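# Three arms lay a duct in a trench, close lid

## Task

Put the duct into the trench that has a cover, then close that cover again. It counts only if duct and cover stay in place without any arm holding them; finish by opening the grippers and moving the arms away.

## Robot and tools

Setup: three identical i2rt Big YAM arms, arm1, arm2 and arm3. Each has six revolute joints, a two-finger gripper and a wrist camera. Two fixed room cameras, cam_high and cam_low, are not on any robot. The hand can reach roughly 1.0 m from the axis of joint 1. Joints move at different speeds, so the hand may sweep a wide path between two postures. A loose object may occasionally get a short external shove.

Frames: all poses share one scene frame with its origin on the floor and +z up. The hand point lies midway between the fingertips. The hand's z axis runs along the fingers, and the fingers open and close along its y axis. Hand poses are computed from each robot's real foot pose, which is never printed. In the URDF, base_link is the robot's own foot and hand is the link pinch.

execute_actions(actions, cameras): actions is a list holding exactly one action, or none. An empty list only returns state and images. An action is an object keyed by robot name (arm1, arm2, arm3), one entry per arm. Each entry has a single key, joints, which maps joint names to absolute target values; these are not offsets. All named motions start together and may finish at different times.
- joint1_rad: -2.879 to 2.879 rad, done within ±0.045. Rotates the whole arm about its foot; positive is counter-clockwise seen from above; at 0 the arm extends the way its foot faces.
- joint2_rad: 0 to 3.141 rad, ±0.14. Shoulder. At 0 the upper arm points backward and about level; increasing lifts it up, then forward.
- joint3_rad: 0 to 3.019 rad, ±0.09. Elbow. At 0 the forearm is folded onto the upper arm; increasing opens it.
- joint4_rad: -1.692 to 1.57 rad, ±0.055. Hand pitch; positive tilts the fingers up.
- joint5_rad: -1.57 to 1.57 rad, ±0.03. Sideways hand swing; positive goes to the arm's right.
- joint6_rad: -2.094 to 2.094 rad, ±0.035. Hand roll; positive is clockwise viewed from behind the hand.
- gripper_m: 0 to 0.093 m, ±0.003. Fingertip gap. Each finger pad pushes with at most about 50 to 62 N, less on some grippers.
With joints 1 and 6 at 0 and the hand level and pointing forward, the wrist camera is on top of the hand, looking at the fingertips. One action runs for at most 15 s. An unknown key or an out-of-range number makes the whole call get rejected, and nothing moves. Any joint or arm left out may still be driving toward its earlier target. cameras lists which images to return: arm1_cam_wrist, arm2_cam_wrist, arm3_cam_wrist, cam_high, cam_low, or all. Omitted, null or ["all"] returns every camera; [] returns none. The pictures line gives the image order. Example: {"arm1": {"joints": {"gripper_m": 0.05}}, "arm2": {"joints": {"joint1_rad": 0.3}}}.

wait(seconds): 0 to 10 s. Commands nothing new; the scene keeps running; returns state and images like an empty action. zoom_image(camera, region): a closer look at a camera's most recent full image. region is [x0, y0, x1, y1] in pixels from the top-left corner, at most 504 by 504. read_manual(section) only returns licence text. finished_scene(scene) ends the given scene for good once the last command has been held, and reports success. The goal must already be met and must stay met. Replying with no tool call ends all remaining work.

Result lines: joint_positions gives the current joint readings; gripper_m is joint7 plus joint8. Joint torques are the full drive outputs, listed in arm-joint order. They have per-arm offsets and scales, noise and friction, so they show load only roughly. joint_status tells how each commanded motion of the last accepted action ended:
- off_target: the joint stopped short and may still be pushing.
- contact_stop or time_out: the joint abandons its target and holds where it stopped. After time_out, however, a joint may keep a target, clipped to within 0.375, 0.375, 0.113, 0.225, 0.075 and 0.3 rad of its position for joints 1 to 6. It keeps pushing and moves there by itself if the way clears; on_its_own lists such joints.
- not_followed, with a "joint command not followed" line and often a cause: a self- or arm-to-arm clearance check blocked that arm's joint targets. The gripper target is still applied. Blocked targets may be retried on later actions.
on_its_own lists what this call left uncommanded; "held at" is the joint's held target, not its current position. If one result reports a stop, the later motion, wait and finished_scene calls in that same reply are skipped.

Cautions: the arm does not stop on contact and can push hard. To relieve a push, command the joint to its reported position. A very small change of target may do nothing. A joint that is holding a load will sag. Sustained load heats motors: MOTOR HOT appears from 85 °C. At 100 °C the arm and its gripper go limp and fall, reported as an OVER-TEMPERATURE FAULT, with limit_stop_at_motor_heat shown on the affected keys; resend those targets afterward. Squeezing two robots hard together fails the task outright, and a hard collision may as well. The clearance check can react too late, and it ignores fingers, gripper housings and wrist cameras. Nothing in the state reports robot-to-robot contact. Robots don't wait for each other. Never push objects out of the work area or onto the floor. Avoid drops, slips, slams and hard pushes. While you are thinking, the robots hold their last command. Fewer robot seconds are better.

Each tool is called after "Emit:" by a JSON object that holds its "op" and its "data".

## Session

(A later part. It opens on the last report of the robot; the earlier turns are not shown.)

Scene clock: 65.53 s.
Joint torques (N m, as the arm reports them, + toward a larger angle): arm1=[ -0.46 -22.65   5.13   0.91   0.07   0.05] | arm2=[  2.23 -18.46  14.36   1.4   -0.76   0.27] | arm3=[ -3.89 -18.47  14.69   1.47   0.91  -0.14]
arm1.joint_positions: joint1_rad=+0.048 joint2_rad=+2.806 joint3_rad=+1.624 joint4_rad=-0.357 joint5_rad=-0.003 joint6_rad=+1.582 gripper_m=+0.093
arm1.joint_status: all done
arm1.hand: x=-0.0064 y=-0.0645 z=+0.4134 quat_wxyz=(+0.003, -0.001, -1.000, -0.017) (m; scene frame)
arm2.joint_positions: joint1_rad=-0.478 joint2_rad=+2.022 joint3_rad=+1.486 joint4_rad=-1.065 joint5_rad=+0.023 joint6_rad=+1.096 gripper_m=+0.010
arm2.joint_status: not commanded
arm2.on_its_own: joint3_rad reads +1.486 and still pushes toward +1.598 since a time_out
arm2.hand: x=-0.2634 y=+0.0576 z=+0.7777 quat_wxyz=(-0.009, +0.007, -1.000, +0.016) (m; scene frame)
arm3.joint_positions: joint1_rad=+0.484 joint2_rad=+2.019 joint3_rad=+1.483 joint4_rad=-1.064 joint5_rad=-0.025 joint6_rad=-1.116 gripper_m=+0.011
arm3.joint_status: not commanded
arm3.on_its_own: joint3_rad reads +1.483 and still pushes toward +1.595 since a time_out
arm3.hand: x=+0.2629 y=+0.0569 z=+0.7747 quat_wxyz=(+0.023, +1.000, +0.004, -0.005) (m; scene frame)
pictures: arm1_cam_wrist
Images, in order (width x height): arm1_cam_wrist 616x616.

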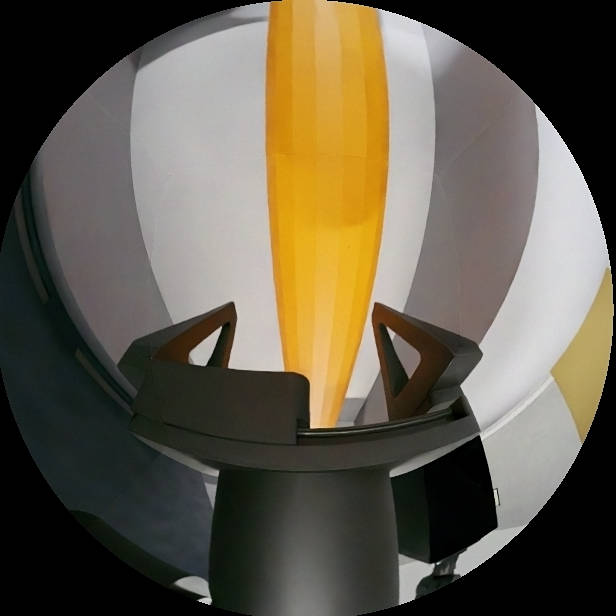

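Emit:
{"op": "execute_actions", "data": {"actions": [{"arm1":{"joints":{"joint2_rad":2.65,"joint3_rad":1.49,"joint4_rad":-0.39}}}], "cameras": []}}

Emit:
{"op": "execute_actions", "data": {"actions": [{"arm1":{"joints":{"joint2_rad":2.42,"joint3_rad":1.20,"joint4_rad":-0.36}}}], "cameras": []}}

Scene clock: 67.07 s.
Joint torques (N m, as the arm reports them, + toward a larger angle): arm1=[ -0.52 -21.49   5.25   0.33   0.06   0.04] | arm2=[  1.68 -18.05  14.33   1.48  -0.75   0.23] | arm3=[ -3.93 -18.36  14.7    1.46   0.91  -0.14]
arm1.joint_positions: joint1_rad=+0.048 joint2_rad=+2.651 joint3_rad=+1.488 joint4_rad=-0.384 joint5_rad=-0.003 joint6_rad=+1.582 gripper_m=+0.093
arm1.joint_status: all done
arm1.hand: x=-0.0062 y=-0.0744 z=+0.4736 quat_wxyz=(+0.003, -0.001, -1.000, -0.013) (m; scene frame)
arm2.joint_positions: joint1_rad=-0.478 joint2_rad=+2.022 joint3_rad=+1.486 joint4_rad=-1.065 joint5_rad=+0.023 joint6_rad=+1.096 gripper_m=+0.010
arm2.joint_status: not commanded
arm2.on_its_own: joint3_rad reads +1.486 and still pushes toward +1.598 since a time_out
arm2.hand: x=-0.2634 y=+0.0576 z=+0.7777 quat_wxyz=(-0.009, +0.007, -1.000, +0.016) (m; scene frame)
arm3.joint_positions: joint1_rad=+0.484 joint2_rad=+2.019 joint3_rad=+1.483 joint4_rad=-1.064 joint5_rad=-0.025 joint6_rad=-1.116 gripper_m=+0.011
arm3.joint_status: not commanded
arm3.on_its_own: joint3_rad reads +1.483 and still pushes toward +1.595 since a time_out
arm3.hand: x=+0.2629 y=+0.0569 z=+0.7747 quat_wxyz=(+0.023, +1.000, +0.004, -0.005) (m; scene frame)
pictures: none
No camera images: the call's "cameras" was empty. Leave "cameras" out to get every camera's image.

Scene clock: 68.17 s.
Joint torques (N m, as the arm reports them, + toward a larger angle): arm1=[ -0.25 -18.9    4.19   0.98   0.07   0.06] | arm2=[  2.19 -18.43  14.5    1.55  -0.79   0.24] | arm3=[ -3.87 -18.37  14.71   1.46   0.91  -0.14]
arm1.joint_positions: joint1_rad=+0.048 joint2_rad=+2.416 joint3_rad=+1.204 joint4_rad=-0.370 joint5_rad=-0.003 joint6_rad=+1.582 gripper_m=+0.093
arm1.joint_status: all done
arm1.hand: x=-0.0054 y=-0.1378 z=+0.5487 quat_wxyz=(+0.003, -0.001, -1.000, +0.004) (m; scene frame)
arm2.joint_positions: joint1_rad=-0.478 joint2_rad=+2.022 joint3_rad=+1.486 joint4_rad=-1.065 joint5_rad=+0.023 joint6_rad=+1.096 gripper_m=+0.010
arm2.joint_status: not commanded
arm2.on_its_own: joint3_rad reads +1.486 and still pushes toward +1.598 since a time_out
arm2.hand: x=-0.2634 y=+0.0576 z=+0.7777 quat_wxyz=(-0.009, +0.007, -1.000, +0.016) (m; scene frame)
arm3.joint_positions: joint1_rad=+0.484 joint2_rad=+2.019 joint3_rad=+1.483 joint4_rad=-1.064 joint5_rad=-0.025 joint6_rad=-1.116 gripper_m=+0.011
arm3.joint_status: not commanded
arm3.on_its_own: joint3_rad reads +1.483 and still pushes toward +1.595 since a time_out
arm3.hand: x=+0.2629 y=+0.0569 z=+0.7747 quat_wxyz=(+0.023, +1.000, +0.004, -0.005) (m; scene frame)
pictures: none
No camera images: the call's "cameras" was empty. Leave "cameras" out to get every camera's image.

Emit:
{"op": "execute_actions", "data": {"actions": [{"arm1":{"joints":{"joint2_rad":1.6,"joint3_rad":0.6,"joint4_rad":-0.5}}}], "cameras": []}}

Emit:
{"op": "execute_actions", "data": {"actions": [{"arm2":{"joints":{"joint1_rad":-0.52,"joint2_rad":1.91,"joint3_rad":1.30,"joint4_rad":-0.85,"joint6_rad":1.04}},"arm3":{"joints":{"joint1_rad":0.525,"joint2_rad":1.91,"joint3_rad":1.30,"joint4_rad":-0.85,"joint6_rad":-1.055}},"arm1":{"joints":{"joint2_rad":0.9,"joint3_rad":0.6,"joint4_rad":-0.6,"joint6_rad":0}}}], "cameras": ["cam_high"]}}

Scene clock: 70.20 s.
Joint torques (N m, as the arm reports them, + toward a larger angle): arm1=[ -0.37 -11.12   6.3    0.25   0.06   0.06] | arm2=[  2.05 -18.95  14.47   1.2   -0.75   0.23] | arm3=[ -3.9  -18.34  14.68   1.47   0.91  -0.14]
arm1.joint_positions: joint1_rad=+0.048 joint2_rad=+1.609 joint3_rad=+0.604 joint4_rad=-0.492 joint5_rad=-0.003 joint6_rad=+1.582 gripper_m=+0.093
arm1.joint_status: all done
arm1.hand: x=-0.0034 y=-0.2931 z=+0.7595 quat_wxyz=(+0.003, -0.001, -0.999, -0.038) (m; scene frame)
arm2.joint_positions: joint1_rad=-0.478 joint2_rad=+2.022 joint3_rad=+1.486 joint4_rad=-1.065 joint5_rad=+0.023 joint6_rad=+1.096 gripper_m=+0.010
arm2.joint_status: not commanded
arm2.on_its_own: joint3_rad reads +1.486 and still pushes toward +1.598 since a time_out
arm2.hand: x=-0.2634 y=+0.0576 z=+0.7777 quat_wxyz=(-0.009, +0.007, -1.000, +0.016) (m; scene frame)
arm3.joint_positions: joint1_rad=+0.484 joint2_rad=+2.019 joint3_rad=+1.483 joint4_rad=-1.064 joint5_rad=-0.025 joint6_rad=-1.116 gripper_m=+0.011
arm3.joint_status: not commanded
arm3.on_its_own: joint3_rad reads +1.483 and still pushes toward +1.595 since a time_out
arm3.hand: x=+0.2629 y=+0.0569 z=+0.7747 quat_wxyz=(+0.023, +1.000, +0.004, -0.005) (m; scene frame)
pictures: none
No camera images: the call's "cameras" was empty. Leave "cameras" out to get every camera's image.

Scene clock: 72.37 s.
Joint torques (N m, as the arm reports them, + toward a larger angle): arm1=[-0.53 -4.76 12.1   1.43 -0.01 -0.07] | arm2=[  1.61 -16.98   7.9    1.96  -0.08   0.09] | arm3=[ -2.35 -17.49   8.3    2.09  -0.01   0.06]
arm1.joint_positions: joint1_rad=+0.048 joint2_rad=+0.903 joint3_rad=+0.599 joint4_rad=-0.588 joint5_rad=-0.003 joint6_rad=+0.008 gripper_m=+0.093
arm1.joint_status: all done
arm1.hand: x=-0.0031 y=-0.2608 z=+0.9852 quat_wxyz=(-0.232, +0.667, -0.666, -0.240) (m; scene frame)
arm2.joint_positions: joint1_rad=-0.533 joint2_rad=+1.953 joint3_rad=+1.270 joint4_rad=-0.890 joint5_rad=+0.003 joint6_rad=+1.041 gripper_m=+0.010
arm2.joint_status: all done
arm2.hand: x=-0.2616 y=+0.0040 z=+0.7469 quat_wxyz=(-0.007, +0.007, -1.000, -0.001) (m; scene frame)
arm3.joint_positions: joint1_rad=+0.541 joint2_rad=+1.948 joint3_rad=+1.268 joint4_rad=-0.892 joint5_rad=-0.001 joint6_rad=-1.060 gripper_m=+0.011
arm3.joint_status: all done
arm3.hand: x=+0.2617 y=+0.0021 z=+0.7447 quat_wxyz=(+0.006, +1.000, +0.004, -0.001) (m; scene frame)
pictures: cam_high
Images, in order (width x height): cam_high 504x504.

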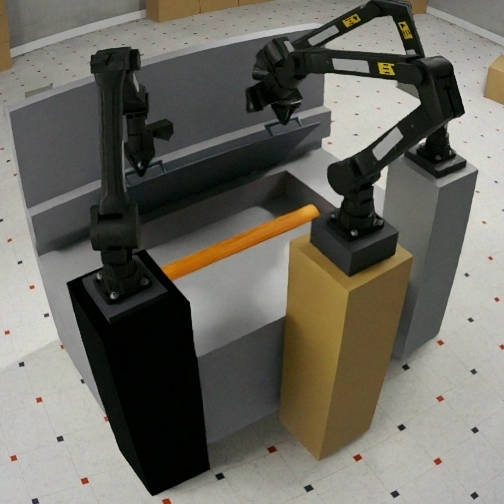

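Emit:
{"op": "execute_actions", "data": {"actions": [{"arm2":{"joints":{"joint1_rad":-0.60,"joint2_rad":1.92,"joint3_rad":1.08,"joint4_rad":-0.65,"joint6_rad":0.97}},"arm3":{"joints":{"joint1_rad":0.605,"joint2_rad":1.92,"joint3_rad":1.08,"joint4_rad":-0.65,"joint6_rad":-0.984}}}], "cameras": []}}

Emit:
{"op": "execute_actions", "data": {"actions": [{"arm2":{"joints":{"joint1_rad":-0.675,"joint2_rad":2.045,"joint3_rad":0.945,"joint4_rad":-0.405,"joint6_rad":0.90}},"arm3":{"joints":{"joint1_rad":0.68,"joint2_rad":2.045,"joint3_rad":0.945,"joint4_rad":-0.405,"joint6_rad":-0.913}}}], "cameras": []}}

Emit:
{"op": "execute_actions", "data": {"actions": [{"arm2":{"joints":{"joint1_rad":-0.72,"joint2_rad":2.22,"joint3_rad":0.92,"joint4_rad":-0.22,"joint6_rad":0.857}},"arm3":{"joints":{"joint1_rad":0.725,"joint2_rad":2.22,"joint3_rad":0.92,"joint4_rad":-0.22,"joint6_rad":-0.87}}}], "cameras": ["cam_low"]}}

Scene clock: 74.80 s.
Joint torques (N m, as the arm reports them, + toward a larger angle): arm1=[-0.42 -5.06 11.98  1.39 -0.01 -0.05] | arm2=[  0.48 -16.71   6.45   1.02  -0.18   0.07] | arm3=[ -2.49 -16.01   7.     1.35   0.11   0.03]
arm1.joint_positions: joint1_rad=+0.048 joint2_rad=+0.903 joint3_rad=+0.599 joint4_rad=-0.588 joint5_rad=-0.003 joint6_rad=+0.007 gripper_m=+0.093
arm1.joint_status: not commanded
arm1.hand: x=-0.0031 y=-0.2608 z=+0.9852 quat_wxyz=(-0.232, +0.667, -0.666, -0.240) (m; scene frame)
arm2.joint_positions: joint1_rad=-0.611 joint2_rad=+1.965 joint3_rad=+1.053 joint4_rad=-0.668 joint5_rad=+0.006 joint6_rad=+0.966 gripper_m=+0.010
arm2.joint_status: all done
arm2.hand: x=-0.2599 y=-0.0678 z=+0.6827 quat_wxyz=(-0.005, +0.006, -1.000, +0.003) (m; scene frame)
arm3.joint_positions: joint1_rad=+0.618 joint2_rad=+1.955 joint3_rad=+1.048 joint4_rad=-0.674 joint5_rad=-0.004 joint6_rad=-0.986 gripper_m=+0.011
arm3.joint_status: all done
arm3.hand: x=+0.2614 y=-0.0707 z=+0.6837 quat_wxyz=(+0.010, +1.000, +0.006, +0.001) (m; scene frame)
pictures: none
No camera images: the call's "cameras" was empty. Leave "cameras" out to get every camera's image.

Scene clock: 75.77 s.
Joint torques (N m, as the arm reports them, + toward a larger angle): arm1=[-0.43 -4.92 12.09  1.49 -0.01 -0.07] | arm2=[  1.31 -17.42   3.71   0.27  -0.17   0.13] | arm3=[ -2.11 -16.31   4.36   1.1    0.21   0.02]
arm1.joint_positions: joint1_rad=+0.048 joint2_rad=+0.903 joint3_rad=+0.599 joint4_rad=-0.588 joint5_rad=-0.003 joint6_rad=+0.007 gripper_m=+0.093
arm1.joint_status: not commanded
arm1.hand: x=-0.0031 y=-0.2608 z=+0.9852 quat_wxyz=(-0.232, +0.667, -0.666, -0.240) (m; scene frame)
arm2.joint_positions: joint1_rad=-0.687 joint2_rad=+2.111 joint3_rad=+0.933 joint4_rad=-0.412 joint5_rad=+0.007 joint6_rad=+0.891 gripper_m=+0.010
arm2.joint_status: all done
arm2.hand: x=-0.2585 y=-0.1234 z=+0.5978 quat_wxyz=(-0.002, +0.005, -1.000, +0.007) (m; scene frame)
arm3.joint_positions: joint1_rad=+0.693 joint2_rad=+2.095 joint3_rad=+0.925 joint4_rad=-0.424 joint5_rad=-0.007 joint6_rad=-0.915 gripper_m=+0.011
arm3.joint_status: all done
arm3.hand: x=+0.2617 y=-0.1282 z=+0.6014 quat_wxyz=(+0.016, +1.000, +0.008, +0.004) (m; scene frame)
pictures: none
No camera images: the call's "cameras" was empty. Leave "cameras" out to get every camera's image.

Scene clock: 76.80 s.
Joint torques (N m, as the arm reports them, + toward a larger angle): arm1=[-0.08 -5.22 12.02  1.45  0.   -0.06] | arm2=[  0.23 -17.39   2.06  -0.22  -0.04   0.19] | arm3=[ -1.52 -15.24   3.07   0.58   0.12   0.05]
arm1.joint_positions: joint1_rad=+0.048 joint2_rad=+0.903 joint3_rad=+0.599 joint4_rad=-0.588 joint5_rad=-0.003 joint6_rad=+0.007 gripper_m=+0.093
arm1.joint_status: not commanded
arm1.hand: x=-0.0031 y=-0.2608 z=+0.9852 quat_wxyz=(-0.232, +0.667, -0.666, -0.240) (m; scene frame)
arm2.joint_positions: joint1_rad=-0.724 joint2_rad=+2.275 joint3_rad=+0.913 joint4_rad=-0.211 joint5_rad=+0.002 joint6_rad=+0.852 gripper_m=+0.010
arm2.joint_status: all done
arm2.hand: x=-0.2583 y=-0.1468 z=+0.5317 quat_wxyz=(-0.006, +0.006, -1.000, -0.001) (m; scene frame)
arm3.joint_positions: joint1_rad=+0.731 joint2_rad=+2.251 joint3_rad=+0.901 joint4_rad=-0.224 joint5_rad=-0.004 joint6_rad=-0.875 gripper_m=+0.011
arm3.joint_status: all done
arm3.hand: x=+0.2622 y=-0.1523 z=+0.5382 quat_wxyz=(+0.007, +1.000, +0.007, -0.001) (m; scene frame)
pictures: cam_low
Images, in order (width x height): cam_low 504x504.

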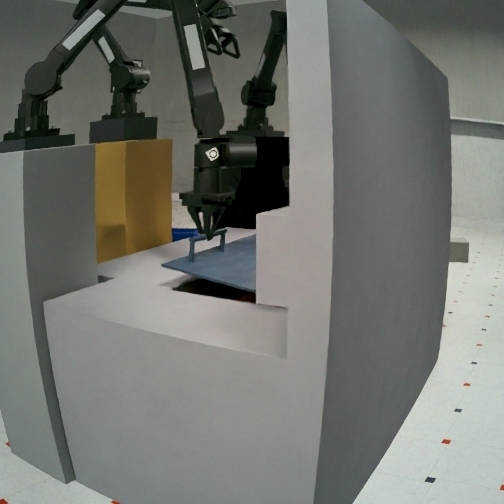

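Emit:
{"op": "execute_actions", "data": {"actions": [{"arm2":{"joints":{"joint1_rad":-0.736,"joint2_rad":2.325,"joint3_rad":0.945,"joint4_rad":-0.13,"joint6_rad":0.845}},"arm3":{"joints":{"joint1_rad":0.74,"joint2_rad":2.325,"joint3_rad":0.945,"joint4_rad":-0.13,"joint6_rad":-0.858}}}], "cameras": []}}

Emit:
{"op": "execute_actions", "data": {"actions": [{"arm2":{"joints":{"joint2_rad":2.39,"joint3_rad":0.955,"joint4_rad":-0.11}},"arm3":{"joints":{"joint2_rad":2.385,"joint3_rad":0.945,"joint4_rad":-0.12}}}], "cameras": ["cam_low"]}}

Scene clock: 77.90 s.
Joint torques (N m, as the arm reports them, + toward a larger angle): arm1=[-0.29 -5.17 12.07  1.35  0.   -0.07] | arm2=[  0.09 -16.54   1.85   0.16   0.02   0.12] | arm3=[ -1.24 -15.2    2.98   0.81   0.07   0.06]
arm1.joint_positions: joint1_rad=+0.048 joint2_rad=+0.903 joint3_rad=+0.599 joint4_rad=-0.588 joint5_rad=-0.003 joint6_rad=+0.007 gripper_m=+0.093
arm1.joint_status: not commanded
arm1.hand: x=-0.0031 y=-0.2608 z=+0.9852 quat_wxyz=(-0.232, +0.667, -0.666, -0.240) (m; scene frame)
arm2.joint_positions: joint1_rad=-0.736 joint2_rad=+2.373 joint3_rad=+0.935 joint4_rad=-0.128 joint5_rad=+0.001 joint6_rad=+0.841 gripper_m=+0.010
arm2.joint_status: all done
arm2.hand: x=-0.2578 y=-0.1530 z=+0.4966 quat_wxyz=(-0.008, +0.006, -1.000, -0.004) (m; scene frame)
arm3.joint_positions: joint1_rad=+0.743 joint2_rad=+2.349 joint3_rad=+0.919 joint4_rad=-0.140 joint5_rad=-0.003 joint6_rad=-0.863 gripper_m=+0.011
arm3.joint_status: all done
arm3.hand: x=+0.2622 y=-0.1595 z=+0.5033 quat_wxyz=(+0.005, +1.000, +0.007, -0.002) (m; scene frame)
pictures: none
No camera images: the call's "cameras" was empty. Leave "cameras" out to get every camera's image.

Scene clock: 78.50 s.
Joint torques (N m, as the arm reports them, + toward a larger angle): arm1=[-0.53 -5.   12.02  1.35 -0.01 -0.04] | arm2=[  0.14 -13.5    2.37   0.52  -0.09   0.16] | arm3=[ -1.21 -12.32   2.45   0.74   0.15   0.04]
arm1.joint_positions: joint1_rad=+0.048 joint2_rad=+0.903 joint3_rad=+0.599 joint4_rad=-0.588 joint5_rad=-0.003 joint6_rad=+0.007 gripper_m=+0.093
arm1.joint_status: not commanded
arm1.hand: x=-0.0031 y=-0.2608 z=+0.9852 quat_wxyz=(-0.232, +0.667, -0.666, -0.240) (m; scene frame)
arm2.joint_positions: joint1_rad=-0.736 joint2_rad=+2.392 joint3_rad=+0.940 joint4_rad=-0.114 joint5_rad=+0.003 joint6_rad=+0.840 gripper_m=+0.010
arm2.joint_status: all done
arm2.hand: x=-0.2581 y=-0.1544 z=+0.4897 quat_wxyz=(-0.008, +0.006, -1.000, -0.003) (m; scene frame)
arm3.joint_positions: joint1_rad=+0.743 joint2_rad=+2.368 joint3_rad=+0.925 joint4_rad=-0.129 joint5_rad=-0.005 joint6_rad=-0.861 gripper_m=+0.011
arm3.joint_status: all done
arm3.hand: x=+0.2629 y=-0.1611 z=+0.4965 quat_wxyz=(+0.007, +1.000, +0.006, -0.002) (m; scene frame)
pictures: cam_low
Images, in order (width x height): cam_low 504x504.

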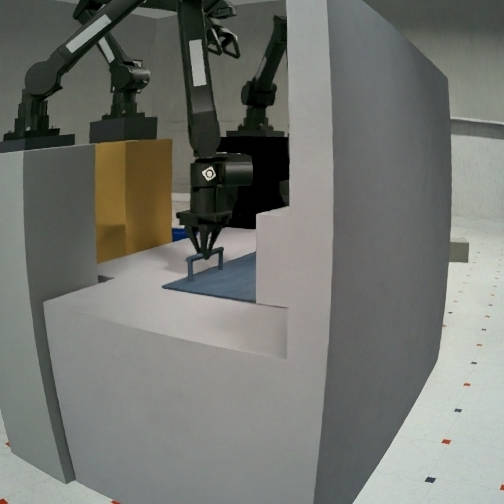

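Lid is shut. Release and withdraw.

Emit:
{"op": "execute_actions", "data": {"actions": [{"arm2":{"joints":{"gripper_m":0.08}},"arm3":{"joints":{"joint2_rad":2.37,"gripper_m":0.08}}}], "cameras": []}}

Emit:
{"op": "execute_actions", "data": {"actions": [{"arm2":{"joints":{"joint2_rad":2.25,"joint3_rad":0.89,"joint4_rad":-0.2}},"arm3":{"joints":{"joint2_rad":2.24,"joint3_rad":0.89,"joint4_rad":-0.2}}}], "cameras": []}}

Emit:
{"op": "execute_actions", "data": {"actions": [{"arm2":{"joints":{"joint1_rad":-0.4,"joint2_rad":1.7,"joint3_rad":0.8,"joint4_rad":-0.6}},"arm3":{"joints":{"joint1_rad":0.4,"joint2_rad":1.7,"joint3_rad":0.8,"joint4_rad":-0.6}}}], "cameras": ["cam_high","cam_low"]}}

Scene clock: 79.63 s.
Joint torques (N m, as the arm reports them, + toward a larger angle): arm1=[-0.51 -5.07 12.02  1.41 -0.01 -0.06] | arm2=[ -0.57 -13.37   2.11   0.6   -0.07   0.11] | arm3=[ -1.14 -13.5    1.9    0.77   0.04   0.04]
arm1.joint_positions: joint1_rad=+0.048 joint2_rad=+0.903 joint3_rad=+0.599 joint4_rad=-0.588 joint5_rad=-0.003 joint6_rad=+0.007 gripper_m=+0.093
arm1.joint_status: not commanded
arm1.hand: x=-0.0031 y=-0.2608 z=+0.9852 quat_wxyz=(-0.232, +0.667, -0.666, -0.240) (m; scene frame)
arm2.joint_positions: joint1_rad=-0.736 joint2_rad=+2.392 joint3_rad=+0.942 joint4_rad=-0.114 joint5_rad=+0.003 joint6_rad=+0.840 gripper_m=+0.080
arm2.joint_status: all done
arm2.hand: x=-0.2573 y=-0.1535 z=+0.4898 quat_wxyz=(-0.009, +0.006, -1.000, -0.004) (m; scene frame)
arm3.joint_positions: joint1_rad=+0.743 joint2_rad=+2.368 joint3_rad=+0.933 joint4_rad=-0.129 joint5_rad=-0.002 joint6_rad=-0.861 gripper_m=+0.080
arm3.joint_status: all done
arm3.hand: x=+0.2599 y=-0.1569 z=+0.4970 quat_wxyz=(+0.002, +1.000, +0.006, -0.004) (m; scene frame)
pictures: none
No camera images: the call's "cameras" was empty. Leave "cameras" out to get every camera's image.

Scene clock: 80.60 s.
Joint torques (N m, as the arm reports them, + toward a larger angle): arm1=[-0.56 -5.36 12.12  1.36 -0.02 -0.09] | arm2=[  0.02 -12.89   2.04  -0.04  -0.14   0.09] | arm3=[ -1.26 -12.78   2.06   0.04   0.04   0.04]
arm1.joint_positions: joint1_rad=+0.048 joint2_rad=+0.903 joint3_rad=+0.599 joint4_rad=-0.588 joint5_rad=-0.003 joint6_rad=+0.007 gripper_m=+0.093
arm1.joint_status: not commanded
arm1.hand: x=-0.0031 y=-0.2608 z=+0.9852 quat_wxyz=(-0.232, +0.667, -0.666, -0.240) (m; scene frame)
arm2.joint_positions: joint1_rad=-0.736 joint2_rad=+2.259 joint3_rad=+0.885 joint4_rad=-0.193 joint5_rad=+0.003 joint6_rad=+0.840 gripper_m=+0.080
arm2.joint_status: all done
arm2.hand: x=-0.2594 y=-0.1555 z=+0.5356 quat_wxyz=(-0.008, +0.006, -1.000, -0.003) (m; scene frame)
arm3.joint_positions: joint1_rad=+0.743 joint2_rad=+2.241 joint3_rad=+0.885 joint4_rad=-0.193 joint5_rad=-0.002 joint6_rad=-0.861 gripper_m=+0.080
arm3.joint_status: all done
arm3.hand: x=+0.2576 y=-0.1538 z=+0.5408 quat_wxyz=(-0.003, +1.000, +0.006, -0.008) (m; scene frame)
pictures: none
No camera images: the call's "cameras" was empty. Leave "cameras" out to get every camera's image.

Scene clock: 81.90 s.
Joint torques (N m, as the arm reports them, + toward a larger angle): arm1=[-0.49 -5.28 12.05  1.4  -0.02 -0.05] | arm2=[ -1.07 -10.08   5.43   0.17  -0.02   0.05] | arm3=[-0.34 -9.9   5.38  0.27 -0.05  0.05]
arm1.joint_positions: joint1_rad=+0.048 joint2_rad=+0.903 joint3_rad=+0.599 joint4_rad=-0.588 joint5_rad=-0.003 joint6_rad=+0.007 gripper_m=+0.093
arm1.joint_status: not commanded
arm1.hand: x=-0.0031 y=-0.2608 z=+0.9852 quat_wxyz=(-0.232, +0.667, -0.666, -0.240) (m; scene frame)
arm2.joint_positions: joint1_rad=-0.390 joint2_rad=+1.699 joint3_rad=+0.794 joint4_rad=-0.590 joint5_rad=+0.002 joint6_rad=+0.840 gripper_m=+0.080
arm2.joint_status: all done
arm2.hand: x=-0.3762 y=-0.0849 z=+0.7271 quat_wxyz=(-0.027, +0.178, -0.983, -0.033) (m; scene frame)
arm3.joint_positions: joint1_rad=+0.390 joint2_rad=+1.689 joint3_rad=+0.793 joint4_rad=-0.591 joint5_rad=+0.000 joint6_rad=-0.861 gripper_m=+0.080
arm3.joint_status: all done
arm3.hand: x=+0.3789 y=-0.0835 z=+0.7291 quat_wxyz=(-0.031, +0.985, -0.170, -0.021) (m; scene frame)
pictures: cam_high, cam_low
Images, in order (width x height): cam_high 504x504, cam_low 504x504.

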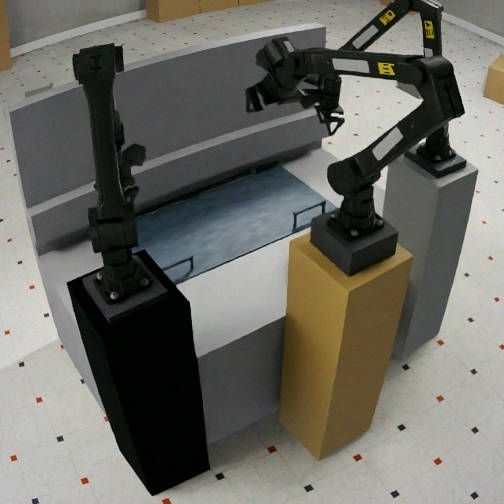

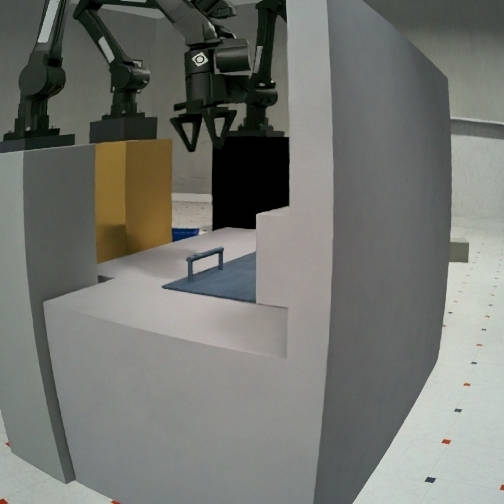

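Emit:
{"op": "finished_scene", "data": {"scene": 1}}

The scene is finished: the task was done.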